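# Snap a jar's lid fully shut by pressing down

## Task

Push the lid of the free-standing jar down firmly until it clicks on around its whole circumference and sits flat on the rim. If one edge locks first, push on the edge that is still raised. The wrist camera and its mount must never be what presses the lid, or the attempt fails. At the end the jar must be upright on the table, and neither jar nor lid may be moving. It only counts if the lid stays on without the robot holding it, so release it and pull the hand away before finishing.

## Robot and tools

Robot: one six-joint arm carrying a right-handed five-finger hand. There is a single arm, so every pose argument is one row, never one list per arm.

Scene frame: origin on the table top under the arm's base, +z up, +y to the left when facing along +x. Positions are in metres. The base may sit slightly tilted.

Hand point: a spot fixed to the palm, 0.05 m in front of it, where a pinch would meet. Its own axes: +z runs along the straightened fingers, +y points out of the palm, +x runs across the palm toward the little finger. Straight fingertips lie 0.06 to 0.07 m past the point along +z. Across the palm the hand spans 0.08 m on the little-finger side; on the thumb side 0.02 m if the thumb is turned in front of the palm, up to 0.09 m otherwise. A rigid bracket holding the wrist camera sits at the wrist on the little-finger side, 0.03 m beyond the point along +y and 0.11 m from it across the palm. Touching the lid with that bracket or camera fails the task, so keep the bracket away from the lid: push with fingertips or with the thumb side of the hand over the lid.

execute_actions(actions): actions is a list of up to 15 actions; each action is a list of 1 to 15 rows; each row is 14 numbers, all in [-1, 1]. Each row lasts one control step (1/30 s); if an action has fewer than 15 rows, its last row repeats until 15 steps. Row layout: dx, dy, dz, rx, ry, rz, thumb_turn, thumb_bend, index, middle, ring, little, force_limit, speed.
- dx..rz: an offset, not a pose, from the hand point's measured pose at the start of that action (for a call's first action, the last pose a result reported), expressed in the hand point's own axes. 1.0 equals 0.6 m or 180 degrees; rx, ry, rz form a single rotation vector. All rows of an action refer to that same start pose, not to the previous row.
- The six motor numbers are absolute targets: -1 open (thumb beside the palm, thumb straight, finger straight), +1 closed (thumb opposite the fingers, fully bent, curled into the palm). A pinch is about thumb_turn +0.57, thumb_bend +0.75, index +0.22.
- force_limit: closing motors stop at a fingertip load scaling linearly from about 0 N (-1) to 10 N (+1), 15 N for the two thumb motors. speed: -1 barely moves, +1 full (whole travel in 0.6 s). Close slowly (speed -0.9 or below) for a gentle grip.
An empty actions list just returns the state and images. Each step the commanded pose is clipped to within 100 mm and 16 degrees of the measured pose, and arm motion trails commands by about 0.17 s, so large offsets may need several actions.

move(target, speed, stop_force, blocking): target is one 14-number row as above, with the offset taken from the pose in the latest result that shows one. The hand point follows a straight path there (0.5 to 10 s; longer paths stop early). speed is in m/s, 0.002 to 0.5, default 0.25; rotation allowed up to twice that in rad/s. It does not avoid obstacles and can overshoot speed. The arm is stiff: aiming even slightly beyond a firm contact can trigger a fault. stop_force (N, 9 to 40, only after 0.2 s of scene time) ends the path when the wrist sensor feels that much added push against the motion for 2 steps; the hand then backs to its position 2 steps earlier and holds. With a very low speed and stop_force, the target may sit well past the contact, which suits pressing the lid. Pressure can briefly exceed stop_force, then usually eases within a second. It is measured along the line to target, so don't rely on it when the move also rotates. Omit stop_force when lifting away from a surface. blocking=false returns after 0.5 s while the arm keeps going (not allowed with stop_force); then use wait or stop before sending other motion. The "move:" line reports the ending: done, off_target, moving, held, fault, or contact (stop_force fired; takes precedence); limits=paced means the pose was clipped, limits=held means a check blocked some steps.

wait(seconds): 0 to 10; lets time pass holding the last command, returns early if a running move ends. stop(): brakes a running move. zoom_image(camera, region): camera is cam_high, cam_low or cam_wrist (each 672x504); region [x0, y0, x1, y1] in pixels from the top-left, at most 504x504. show_instructions(): shows the reference image. finished_scene(scene): ends the given scene (1 or 2) irreversibly and reports success.

Results: end_effector_position (m) and end_effector_quat_wxyz in the scene frame, velocities, the current "Hand target", and Wrist force / Wrist torque in the hand point's axes (pressing on a surface gives a force pointing back into the arm; offset up to about 4 N, noise up to 2.4 N, each axis saturates near 50 N; "no reading" is harmless). hand_measured, hand_stopped_by (moving, target, force, stalled, fault) and hand_load_n (positive = finger pushed open) list the six motors in row order. "pose unreachable" means the clearance check altered the command.

Avoid: an outside force of 150 N or joint torque above its limit (142 N m for pan, lift, elbow; 26.6 N m for each wrist joint) stops the arm for 10 s. Press with slow, force-limited moves rather than fast ones. Motors heat when loaded: warning at 70 °C, braking fault at 85 °C, so don't hold a hard press for long. Don't tip the jar or knock anything off the table; objects may receive small random nudges. Before finishing, open the hand, lift clear, and check on cameras that the lid is flat and both parts are still.

Each tool is called after "Request:" as name(argument=value, ...), one argument or row to a line, values as JSON.

Reference images:

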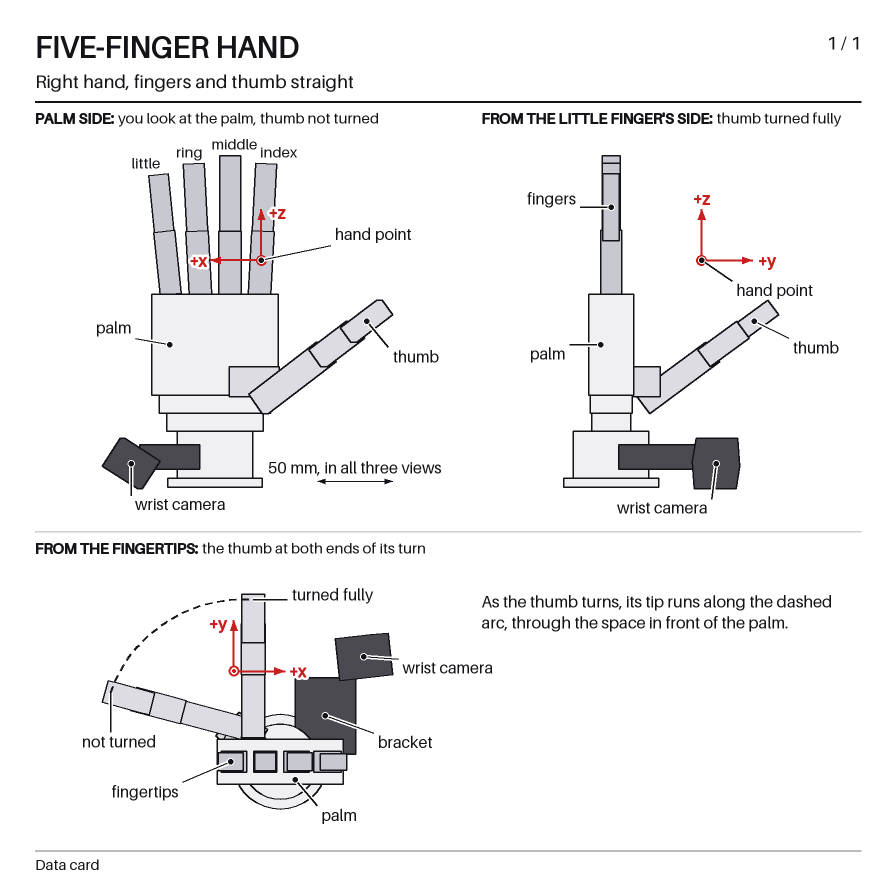

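## Session

Request:
execute_actions(
  actions=[],
)

Scene clock: 0.00 s.
end_effector_position=(+0.4927, +0.1546, +0.2064) hand_measured=(-1.000, -1.000, -1.000, -1.000, -1.000, -1.000) hand_load_n=(+0.0, +0.0, +0.0, +0.0, +0.0, +0.0) hand_stopped_by=(target, target, target, target, target, target) hand_force_limit=0.00 hand_speed=-0.80 end_effector_quat_wxyz=(-0.166, +0.825, -0.539, +0.041) end_effector_velocity=(-0.000, +0.000, +0.000) end_effector_angular_velocity=(+0.001, +0.001, +0.001)
Joint positions: [-0.106 -1.004  1.463  0.865  1.316 -3.61 ]
Joint velocities: [ 0.    -0.     0.     0.001 -0.001 -0.   ]
Motor temperatures (°C, as the motors report them): [24 22 25 28 30 29]
Wrist force (N, on the end effector, along its own x y z axes, offset not removed): no reading
Wrist torque (N m, same axes, about the end effector's origin, offset not removed): no reading
Hand target: +0.493, +0.155, +0.206; -0.166, +0.825, -0.539, +0.041

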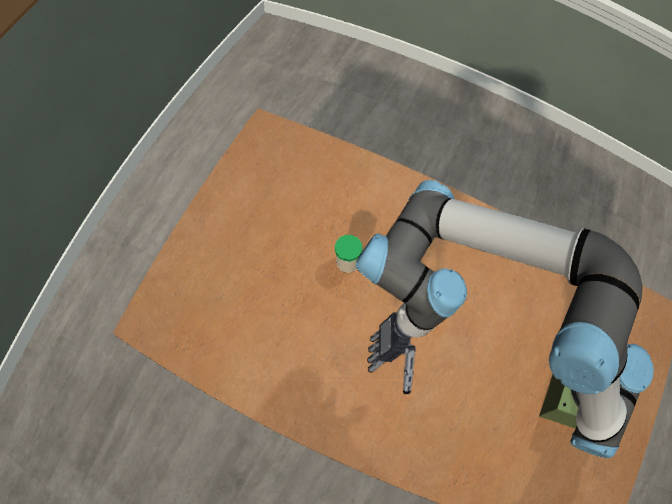

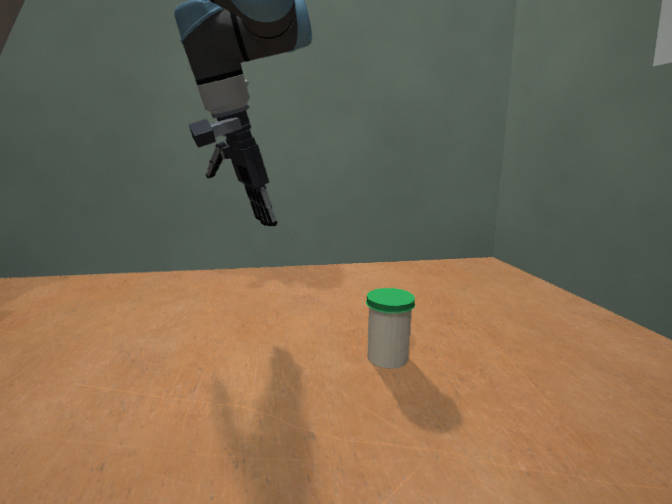

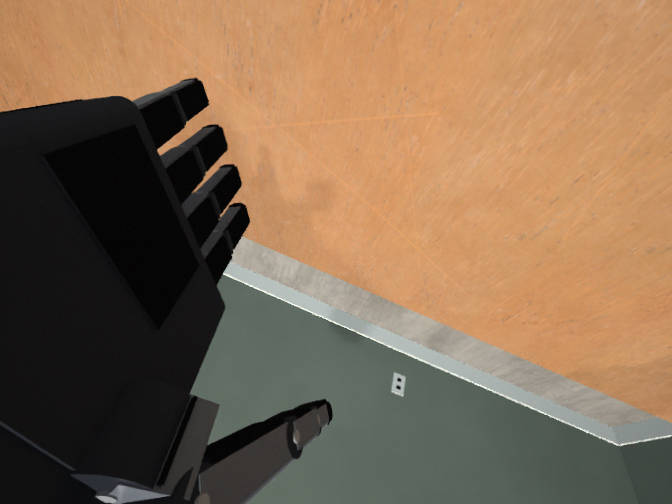

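Request:
move(
  target=[0.505,-0.141,-0.090,-0.1033,0.036,0,-1,-1,1,1,1,1,1,0.5],
  speed=0.3,
)

Scene clock: 6.00 s.
end_effector_position=(+0.6775, -0.1001, +0.2495) hand_measured=(-1.000, -1.000, +1.000, +1.000, +1.000, +1.000) hand_load_n=(+0.0, +0.0, +0.0, +0.0, +0.0, +0.0) hand_stopped_by=(target, target, target, target, target, target) hand_force_limit=1.00 hand_speed=0.50 end_effector_quat_wxyz=(-0.042, +0.834, -0.543, +0.088) end_effector_velocity=(+0.002, -0.000, +0.000) end_effector_angular_velocity=(-0.002, -0.009, +0.003)
Joint positions: [-0.351 -0.306  0.036  1.639  1.528 -3.886]
Joint velocities: [ 0.     0.005 -0.014  0.    -0.002 -0.003]
Motor temperatures (°C, as the motors report them): [24 22 25 28 30 29]
Wrist force (N, on the end effector, along its own x y z axes, offset not removed): [-0.3 0.8 -1.2]
Wrist torque (N m, same axes, about the end effector's origin, offset not removed): [0.16 0.00 -0.12]
Hand target: +0.678, -0.100, +0.250; -0.042, +0.834, -0.543, +0.089
Off the commanded pose: 0.002 m, 11 deg.
elbow stopped short: the move would have taken joint 3 (elbow) straighter than the controller allows; a more bent joint 3 avoids this.
move: off_target

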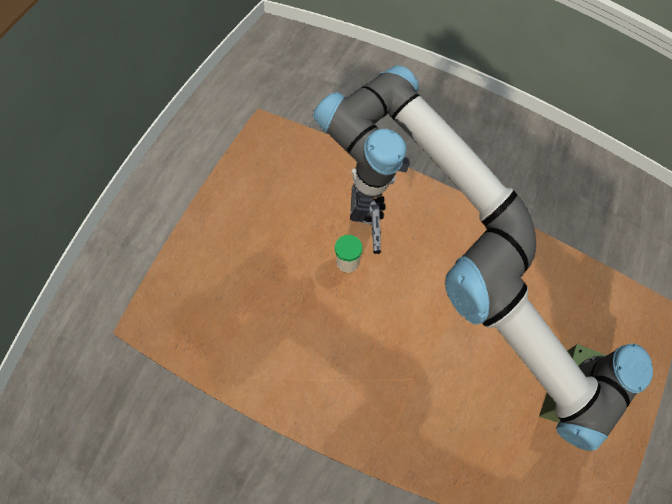

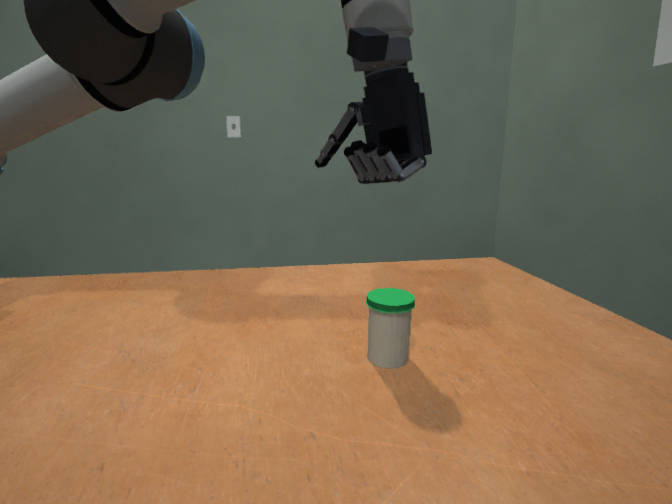

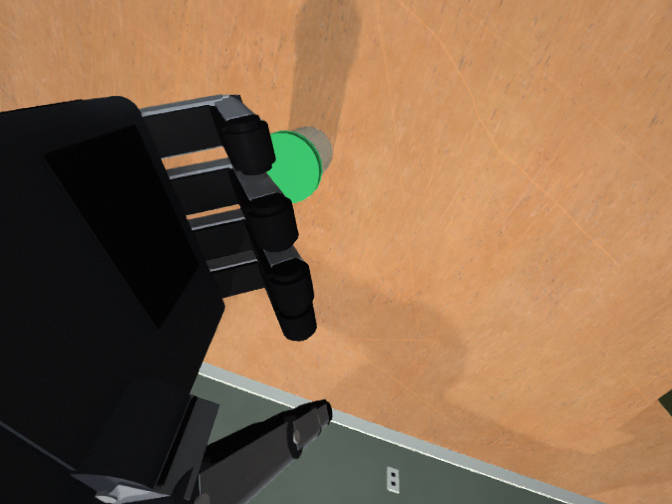

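Request:
zoom_image(
  camera="cam_low",
  region=[280, 20, 500, 380],
)

Request:
zoom_image(
  camera="cam_high",
  region=[290, 150, 430, 290],
)

Region (280, 20, 500, 380) of cam_low's 672x504 image, scaled by 1.400, with more detail than that image has.

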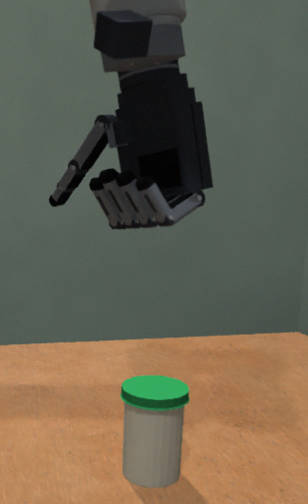

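Region (290, 150, 430, 290) of cam_high's 672x504 image, scaled by 3.600, with more detail than that image has.

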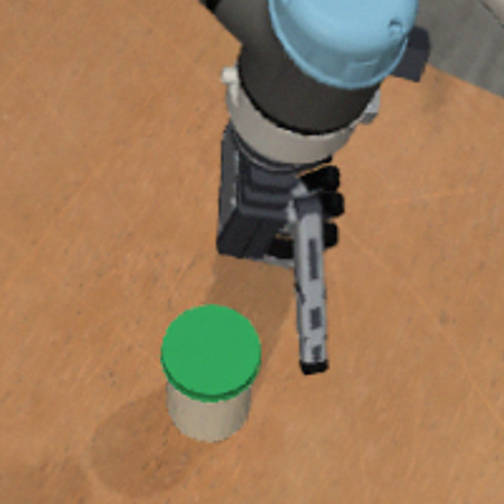

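Request:
move(
  target=[0.0255,-0.149,0.164,0.3064,0.1358,0.2135,-1,-1,1,1,1,1,1,0.5],
  speed=0.3,
)

Scene clock: 22.33 s.
end_effector_position=(+0.7827, -0.0800, +0.1701) hand_measured=(-1.000, -1.000, +1.000, +1.000, +1.000, +1.000) hand_load_n=(+0.0, +0.0, +0.0, +0.0, +0.0, +0.0) hand_stopped_by=(target, target, target, target, target, target) hand_force_limit=1.00 hand_speed=0.50 end_effector_quat_wxyz=(+0.330, -0.470, +0.671, -0.469) end_effector_velocity=(+0.001, +0.000, -0.001) end_effector_angular_velocity=(-0.002, -0.013, -0.006)
Joint positions: [-0.319 -0.898  1.503 -0.263  1.614 -3.12 ]
Joint velocities: [ 0.003  0.001  0.008 -0.022  0.008  0.005]
Motor temperatures (°C, as the motors report them): [24 22 25 28 30 29]
Wrist force (N, on the end effector, along its own x y z axes, offset not removed): [0.8 -0.7 -0.4]
Wrist torque (N m, same axes, about the end effector's origin, offset not removed): [-0.06 -0.06 -0.03]
Hand target: +0.783, -0.080, +0.170; +0.330, -0.469, +0.671, -0.469
Off the commanded pose: 0.001 m, 0 deg.
move: done

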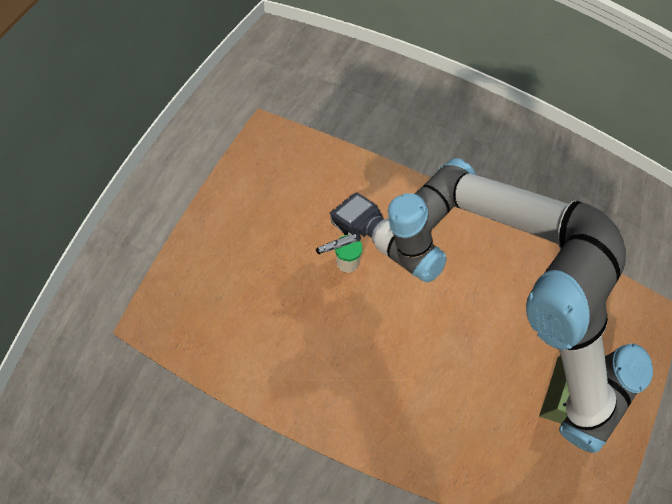

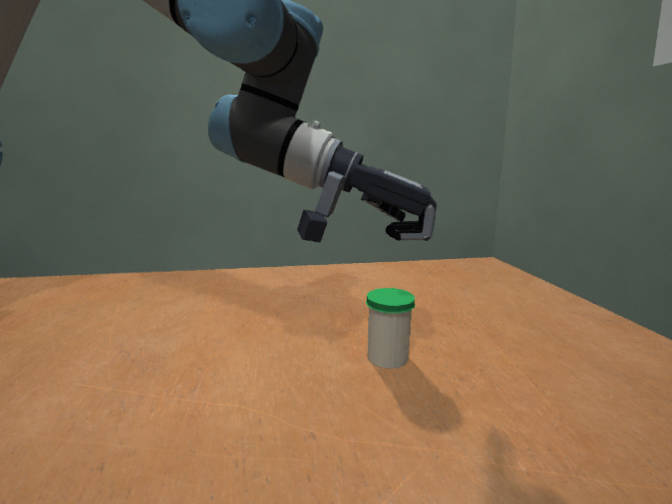

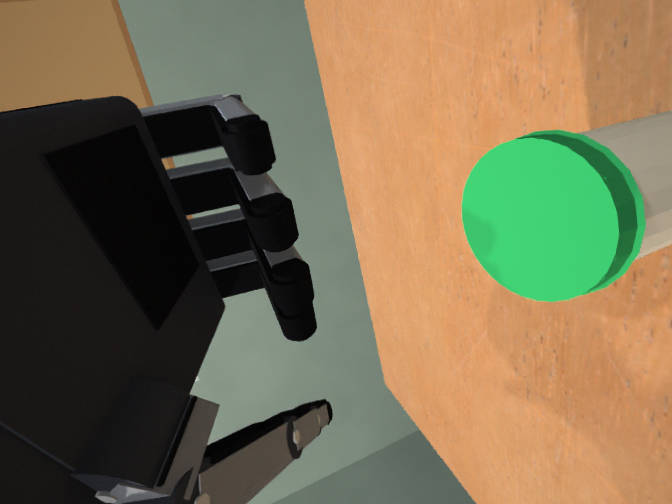

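Request:
zoom_image(
  camera="cam_low",
  region=[280, 140, 480, 340],
)

Region (280, 140, 480, 340) of cam_low's 672x504 image, scaled by 2.520, with more detail than that image has.

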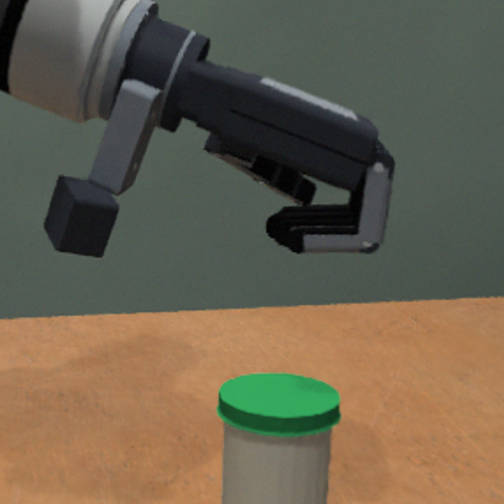

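Request:
move(
  target=[0,0.0926,-0.0107,0,0,0,-1,-1,1,1,1,1,1,0.5],
  speed=0.15,
)

Request:
zoom_image(
  camera="cam_low",
  region=[280, 180, 480, 380],
)

Request:
zoom_image(
  camera="cam_high",
  region=[290, 170, 430, 310],
)

Scene clock: 25.27 s.
end_effector_position=(+0.7592, -0.0715, +0.1205) hand_measured=(-1.000, -1.000, +1.000, +1.000, +1.000, +1.000) hand_load_n=(+0.0, +0.0, +0.0, +0.0, +0.0, +0.0) hand_stopped_by=(target, target, target, target, target, target) hand_force_limit=1.00 hand_speed=0.50 end_effector_quat_wxyz=(+0.330, -0.470, +0.671, -0.469) end_effector_velocity=(-0.001, +0.000, -0.003) end_effector_angular_velocity=(+0.001, -0.001, -0.000)
Joint positions: [-0.316 -0.87   1.611 -0.4    1.616 -3.119]
Joint velocities: [ 0.     0.002  0.006 -0.008  0.     0.001]
Motor temperatures (°C, as the motors report them): [24 22 25 28 30 29]
Wrist force (N, on the end effector, along its own x y z axes, offset not removed): [-0.2 0.8 -1.5]
Wrist torque (N m, same axes, about the end effector's origin, offset not removed): [0.21 0.03 -0.10]
Hand target: +0.759, -0.071, +0.120; +0.330, -0.470, +0.671, -0.469
Off the commanded pose: 0.000 m, 0 deg.
move: done

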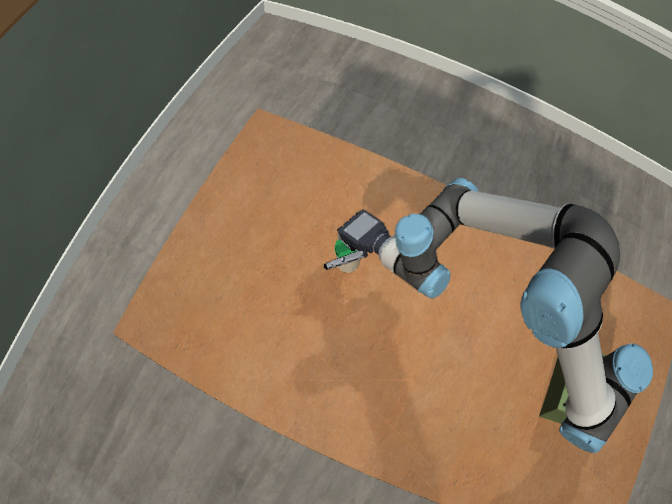

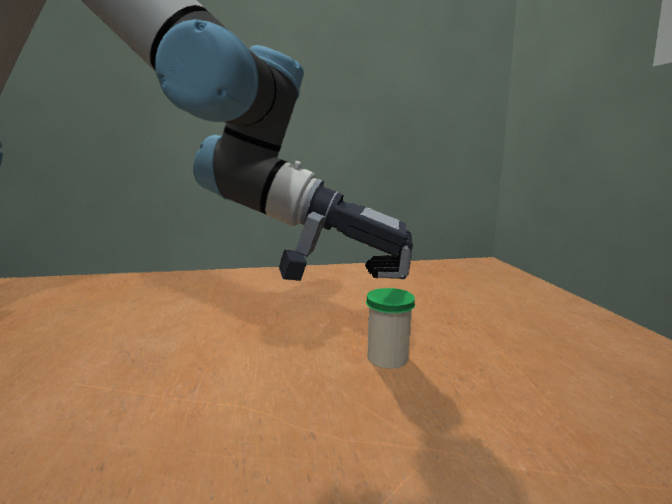

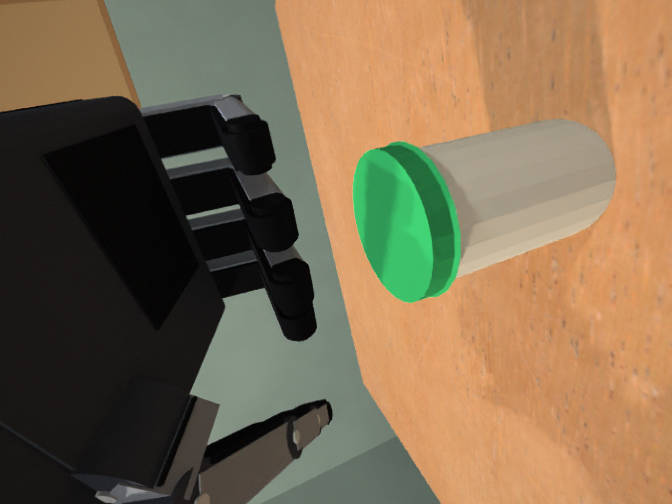

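Region (280, 180, 480, 380) of cam_low's 672x504 image, scaled by 2.520, with more detail than that image has.

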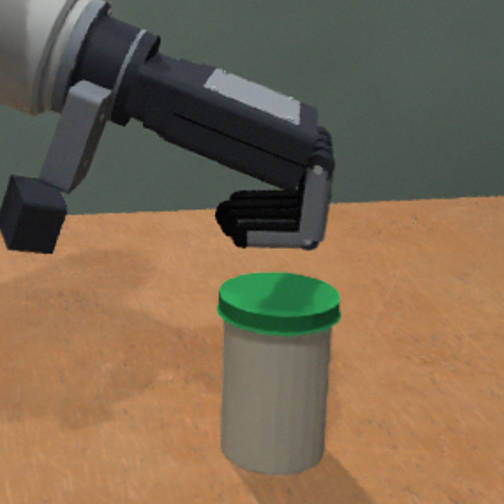

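Region (290, 170, 430, 310) of cam_high's 672x504 image, scaled by 3.600, with more detail than that image has.

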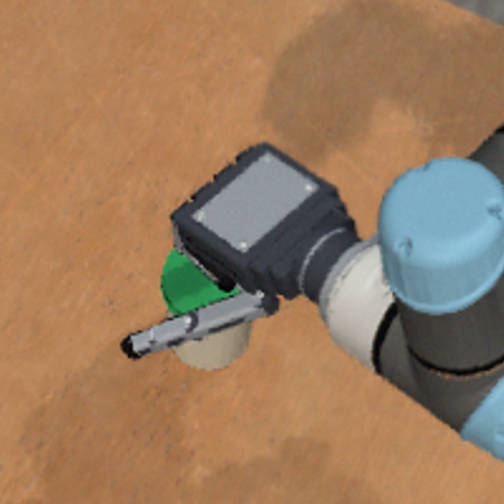

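Request:
move(
  target=[-0.02,0.0285,0.0192,0,0,0,-1,-1,1,1,1,1,1,0.5],
  speed=0.08,
)

Request:
zoom_image(
  camera="cam_low",
  region=[320, 220, 460, 360],
)

Request:
zoom_image(
  camera="cam_high",
  region=[290, 170, 430, 310],
)

Scene clock: 29.93 s.
end_effector_position=(+0.7678, -0.0620, +0.1008) hand_measured=(-1.000, -1.000, +1.000, +1.000, +1.000, +1.000) hand_load_n=(+0.0, +0.0, +0.0, +0.0, +0.0, +0.0) hand_stopped_by=(target, target, target, target, target, target) hand_force_limit=1.00 hand_speed=0.50 end_effector_quat_wxyz=(+0.330, -0.470, +0.671, -0.469) end_effector_velocity=(+0.001, +0.001, -0.002) end_effector_angular_velocity=(-0.001, +0.000, -0.001)
Joint positions: [-0.294 -0.823  1.588 -0.423  1.637 -3.111]
Joint velocities: [ 0.002  0.006 -0.003 -0.002  0.003  0.   ]
Motor temperatures (°C, as the motors report them): [24 22 25 28 30 29]
Wrist force (N, on the end effector, along its own x y z axes, offset not removed): [-1.8 1.0 -1.1]
Wrist torque (N m, same axes, about the end effector's origin, offset not removed): [0.15 0.27 -0.10]
Hand target: +0.768, -0.062, +0.100; +0.330, -0.470, +0.671, -0.469
Off the commanded pose: 0.000 m, 0 deg.
move: done

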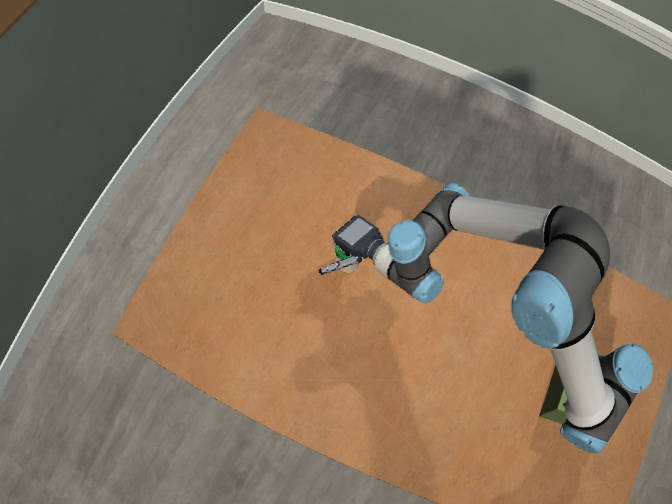

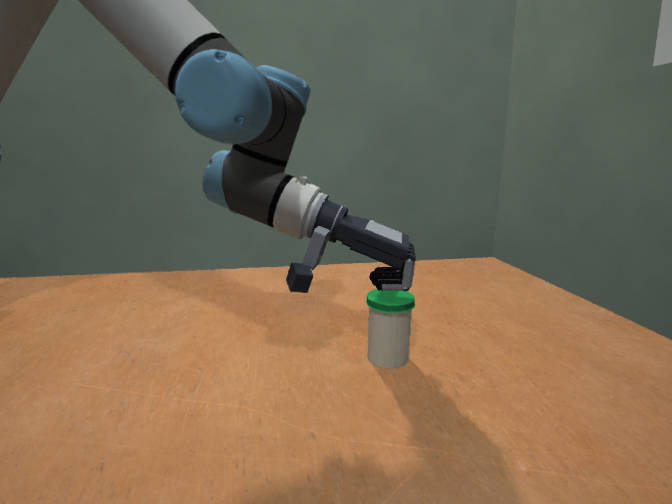

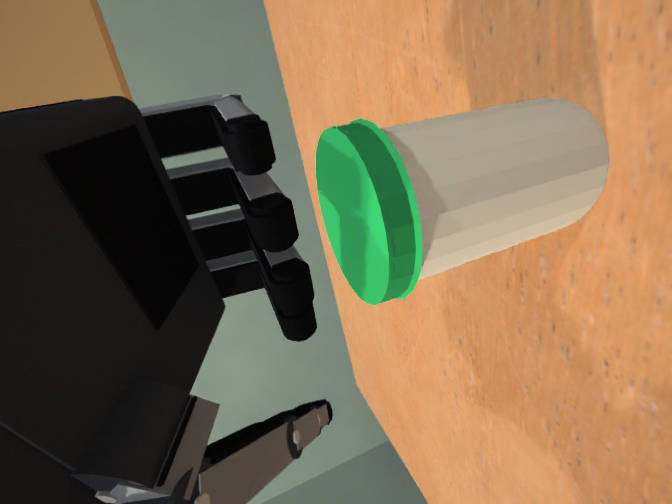

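Region (320, 220, 460, 360) of cam_low's 672x504 image, scaled by 3.600, with more detail than that image has.

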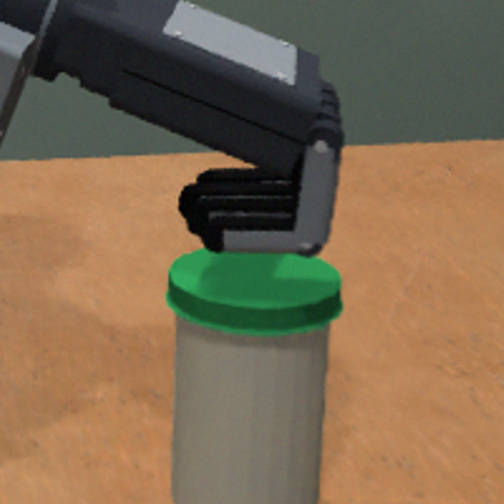

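Region (290, 170, 430, 310) of cam_high's 672x504 image, scaled by 3.600, with more detail than that image has.

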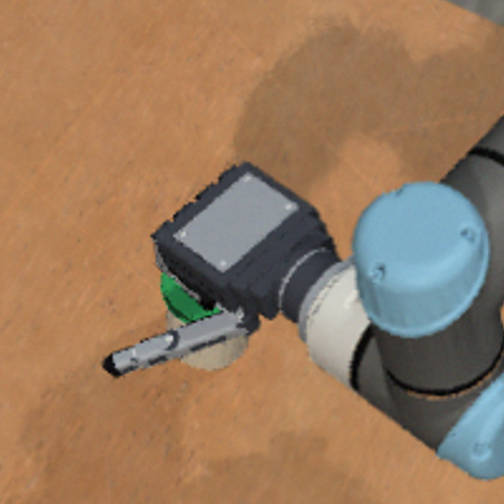

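Request:
move(
  target=[0,0.0548,0.02,0,0,0,-1,-1,1,1,1,1,1,0.5],
  speed=0.01,
  stop_force=12,
)

Request:
zoom_image(
  camera="cam_low",
  region=[320, 220, 460, 360],
)

Scene clock: 33.70 s.
end_effector_position=(+0.7678, -0.0619, +0.0755) hand_measured=(-1.000, -1.000, +1.000, +1.000, +1.000, +1.000) hand_load_n=(+0.0, +0.0, -4.5, -4.0, -5.0, -0.5) hand_stopped_by=(target, target, target, target, target, target) hand_force_limit=1.00 hand_speed=0.50 end_effector_quat_wxyz=(+0.330, -0.470, +0.671, -0.469) end_effector_velocity=(-0.001, -0.000, +0.002) end_effector_angular_velocity=(+0.001, +0.002, +0.000)
Joint positions: [-0.294 -0.78   1.591 -0.469  1.637 -3.111]
Joint velocities: [-0.001 -0.004 -0.     0.007 -0.001 -0.   ]
Motor temperatures (°C, as the motors report them): [24 22 25 28 30 29]
Wrist force (N, on the end effector, along its own x y z axes, offset not removed): [0.6 -21.1 -5.2]
Wrist torque (N m, same axes, about the end effector's origin, offset not removed): [-0.62 0.22 -0.68]
Hand target: +0.768, -0.062, +0.076; +0.330, -0.470, +0.671, -0.469
Off the commanded pose: 0.010 m, 0 deg.
move: contact

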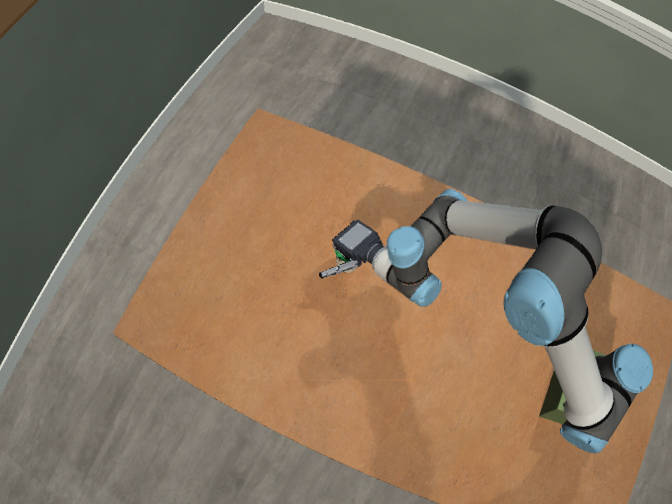

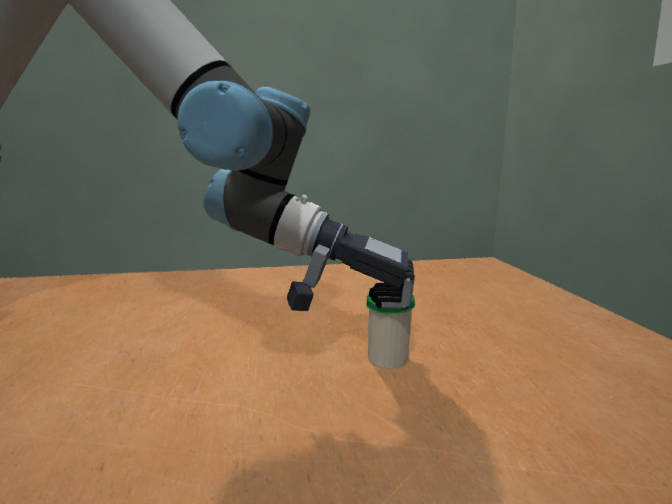

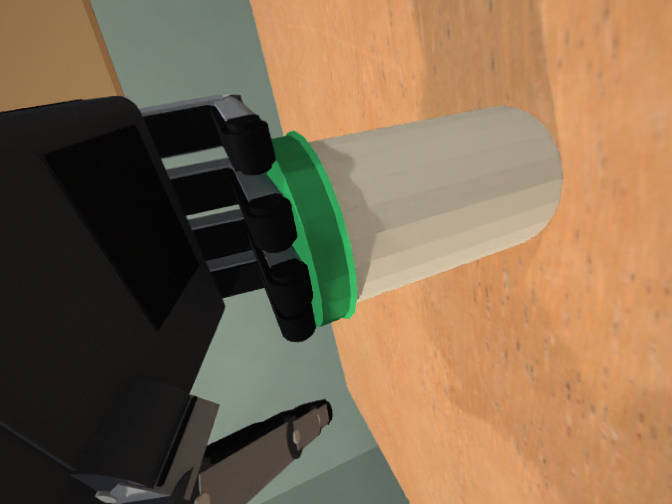

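Region (320, 220, 460, 360) of cam_low's 672x504 image, scaled by 3.600, with more detail than that image has.

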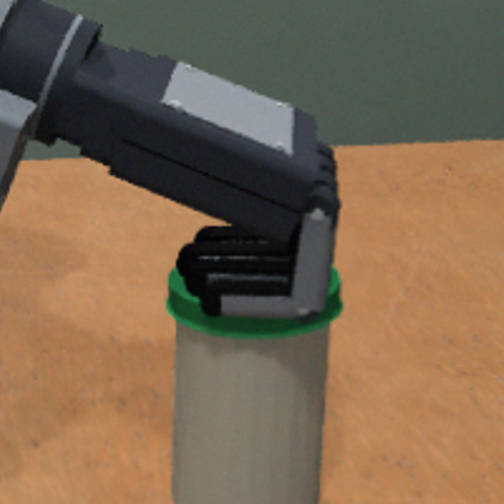

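Good, balanced contact. Press slowly.

Request:
move(
  target=[0,0.0157,0.0057,0,0,0,-1,-1,1,1,1,1,1,0.5],
  speed=0.004,
  stop_force=38,
)

Request:
zoom_image(
  camera="cam_low",
  region=[320, 220, 460, 360],
)

Scene clock: 35.70 s.
end_effector_position=(+0.7679, -0.0619, +0.0739) hand_measured=(-1.000, -1.000, +1.002, +1.002, +1.002, +1.000) hand_load_n=(+0.0, +0.0, -9.0, -11.0, -10.0, -2.5) hand_stopped_by=(target, target, target, target, target, target) hand_force_limit=1.00 hand_speed=0.50 end_effector_quat_wxyz=(+0.330, -0.470, +0.671, -0.469) end_effector_velocity=(-0.001, -0.001, +0.001) end_effector_angular_velocity=(+0.000, +0.003, -0.002)
Joint positions: [-0.294 -0.778  1.591 -0.472  1.637 -3.111]
Joint velocities: [-0.    -0.002 -0.     0.005  0.002 -0.   ]
Motor temperatures (°C, as the motors report them): [24 22 25 28 30 29]
Wrist force (N, on the end effector, along its own x y z axes, offset not removed): [1.6 -40.5 -14.2]
Wrist torque (N m, same axes, about the end effector's origin, offset not removed): [-1.27 0.27 -1.02]
Hand target: +0.768, -0.062, +0.074; +0.330, -0.470, +0.671, -0.469
Off the commanded pose: 0.008 m, 0 deg.
move: contact

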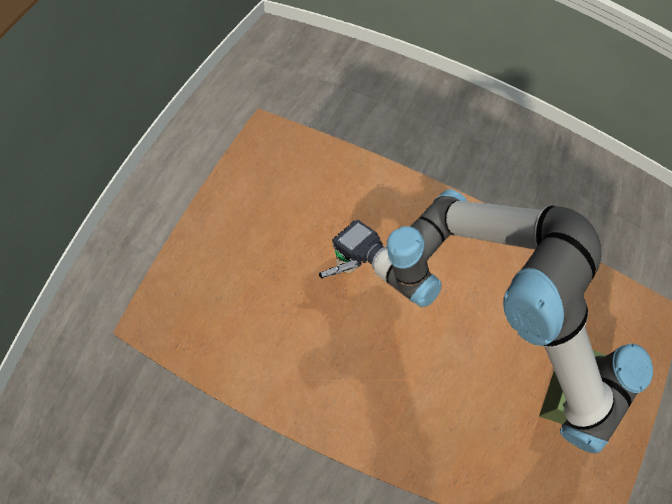

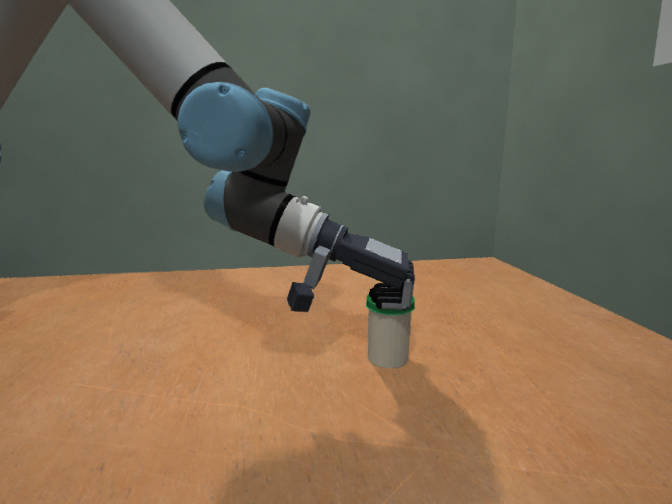

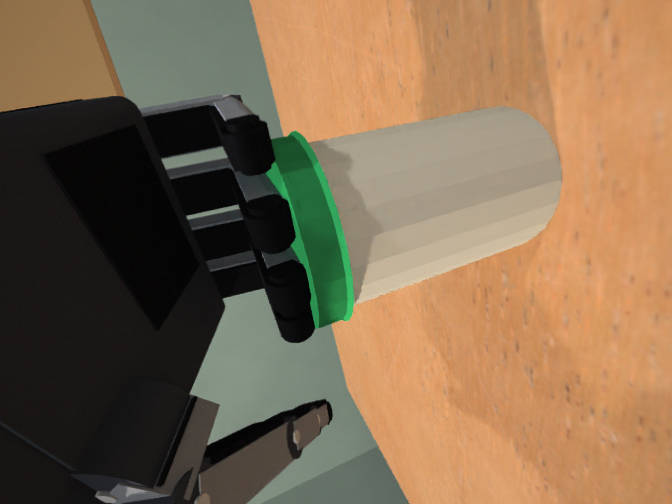

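Region (320, 220, 460, 360) of cam_low's 672x504 image, scaled by 3.600, with more detail than that image has.

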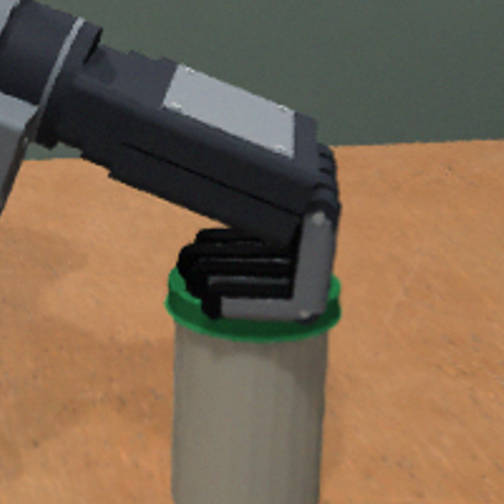

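Request:
move(
  target=[0,0.00235,0.00086,0,0,0,-1,-1,1,1,1,1,1,0.5],
  speed=0.003,
)

Request:
zoom_image(
  camera="cam_low",
  region=[320, 220, 460, 360],
)

Scene clock: 37.23 s.
end_effector_position=(+0.7680, -0.0619, +0.0727) hand_measured=(-1.000, -1.000, +1.002, +1.002, +1.002, +1.000) hand_load_n=(+0.0, +0.0, -14.5, -16.5, -15.0, -6.5) hand_stopped_by=(target, target, target, target, target, target) hand_force_limit=1.00 hand_speed=0.50 end_effector_quat_wxyz=(+0.330, -0.470, +0.671, -0.469) end_effector_velocity=(-0.000, -0.000, -0.001) end_effector_angular_velocity=(-0.001, +0.001, +0.001)
Joint positions: [-0.294 -0.775  1.591 -0.475  1.637 -3.111]
Joint velocities: [-0.001  0.002  0.    -0.001 -0.001 -0.002]
Motor temperatures (°C, as the motors report them): [24 22 25 28 30 29]
Wrist force (N, on the end effector, along its own x y z axes, offset not removed): [3.9 -50.0 -22.5]
Wrist torque (N m, same axes, about the end effector's origin, offset not removed): [0.43 0.40 -1.12]
Hand target: +0.768, -0.062, +0.072; +0.330, -0.470, +0.671, -0.469
Off the commanded pose: 0.000 m, 0 deg.
move: done

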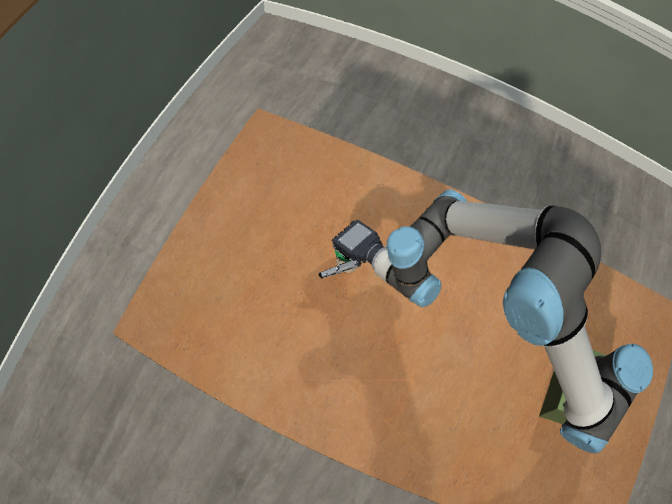

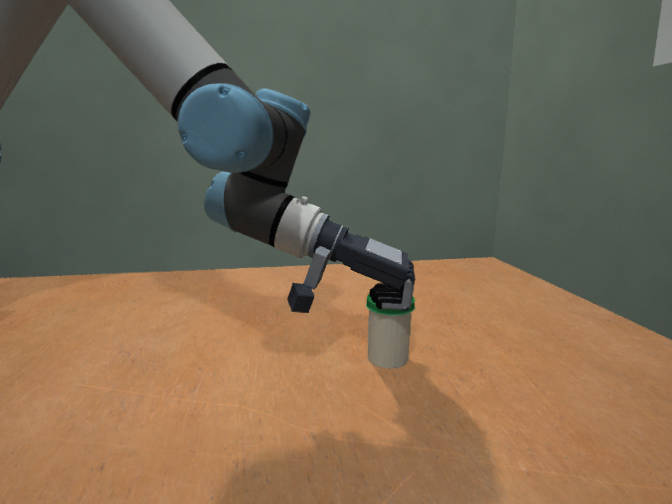

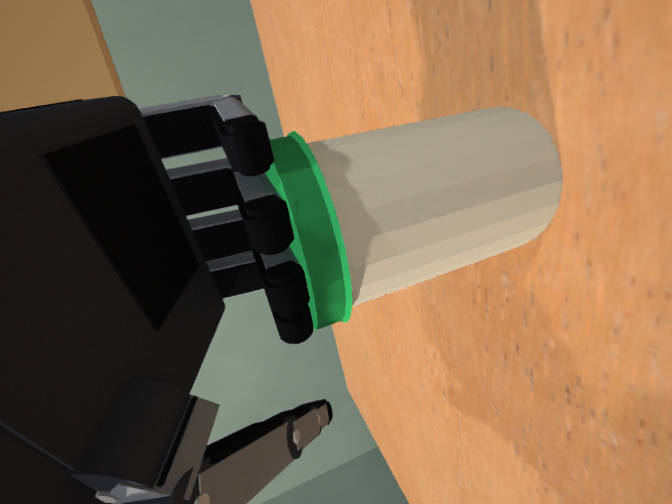

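Region (320, 220, 460, 360) of cam_low's 672x504 image, scaled by 3.600, with more detail than that image has.

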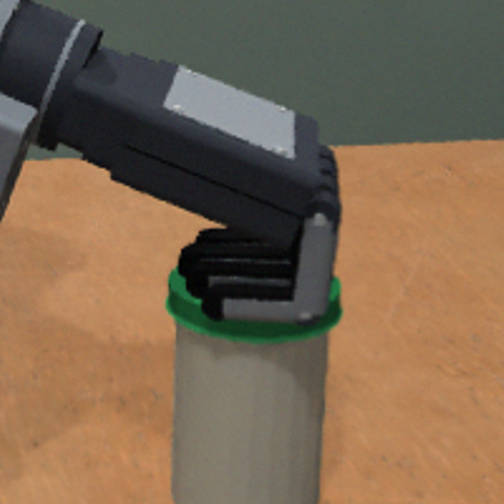

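Request:
move(
  target=[0,-0.039,-0.0143,0,0,0,-1,-1,1,1,1,1,1,0.5],
  speed=0.05,
)

Request:
zoom_image(
  camera="cam_low",
  region=[320, 220, 460, 360],
)

Scene clock: 39.10 s.
end_effector_position=(+0.7680, -0.0619, +0.0974) hand_measured=(-1.000, -1.000, +1.000, +1.000, +1.000, +1.000) hand_load_n=(+0.0, +0.0, +0.0, +0.0, +0.0, +0.0) hand_stopped_by=(target, target, target, target, target, target) hand_force_limit=1.00 hand_speed=0.50 end_effector_quat_wxyz=(+0.330, -0.470, +0.671, -0.469) end_effector_velocity=(-0.000, -0.001, +0.002) end_effector_angular_velocity=(+0.001, -0.000, -0.001)
Joint positions: [-0.294 -0.817  1.588 -0.43   1.637 -3.111]
Joint velocities: [-0.001 -0.004 -0.     0.004 -0.001  0.001]
Motor temperatures (°C, as the motors report them): [24 22 25 28 30 29]
Wrist force (N, on the end effector, along its own x y z axes, offset not removed): [2.0 -0.6 -0.9]
Wrist torque (N m, same axes, about the end effector's origin, offset not removed): [-0.03 -0.32 0.07]
Hand target: +0.768, -0.062, +0.098; +0.330, -0.470, +0.671, -0.469
Off the commanded pose: 0.000 m, 0 deg.
move: done

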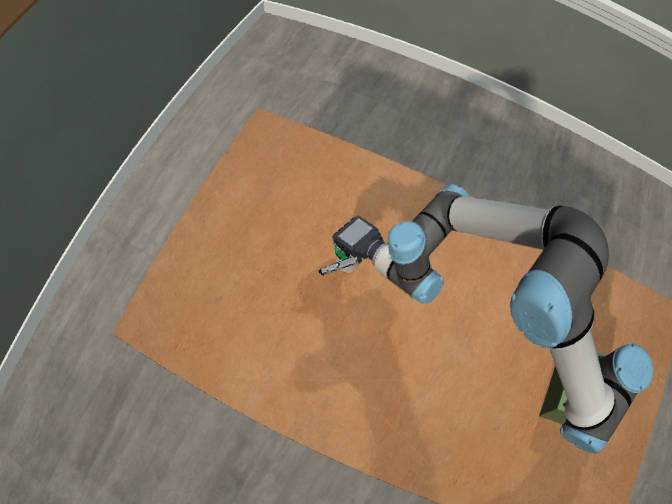

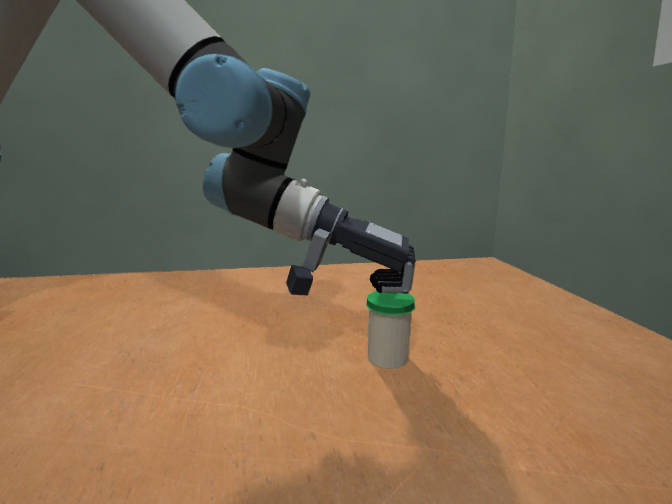

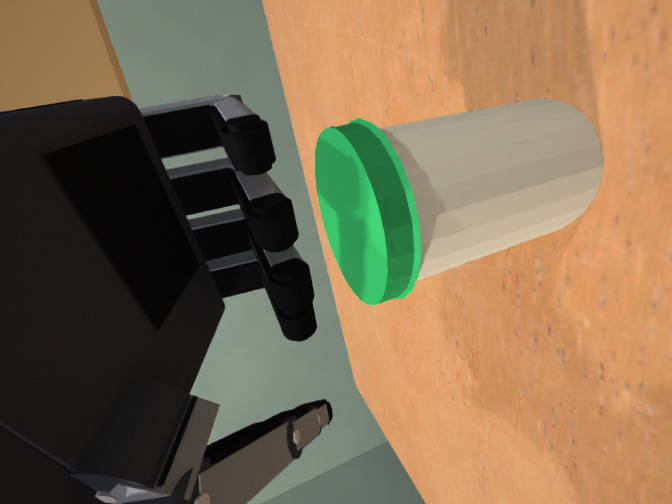

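Region (320, 220, 460, 360) of cam_low's 672x504 image, scaled by 3.600, with more detail than that image has.

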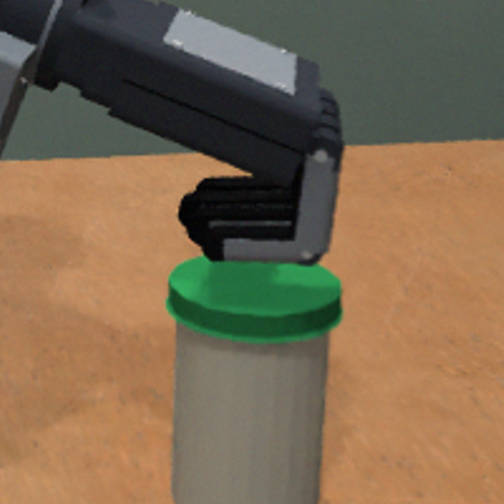

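Request:
zoom_image(
  camera="cam_low",
  region=[355, 275, 425, 375],
)

Request:
zoom_image(
  camera="cam_wrist",
  region=[290, 90, 510, 320],
)

Region (355, 275, 425, 375) of cam_low's 672x504 image, scaled by 5.040, with more detail than that image has; it fills the left 353 columns of this view, and the rest is white.

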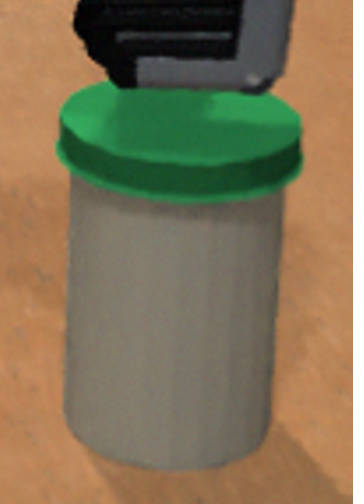

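Region (290, 90, 510, 320) of cam_wrist's 672x504 image, scaled by 2.191, with more detail than that image has; it fills the left 482 columns of this view, and the rest is white.

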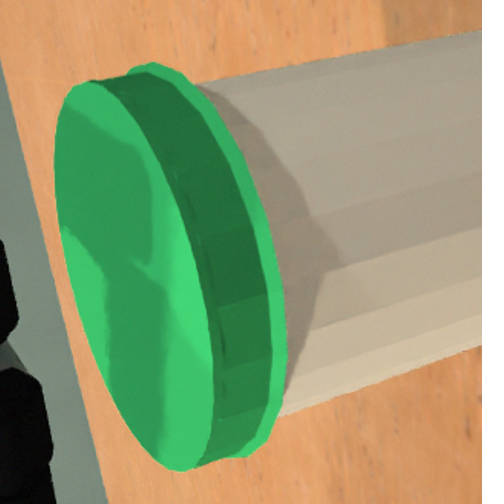

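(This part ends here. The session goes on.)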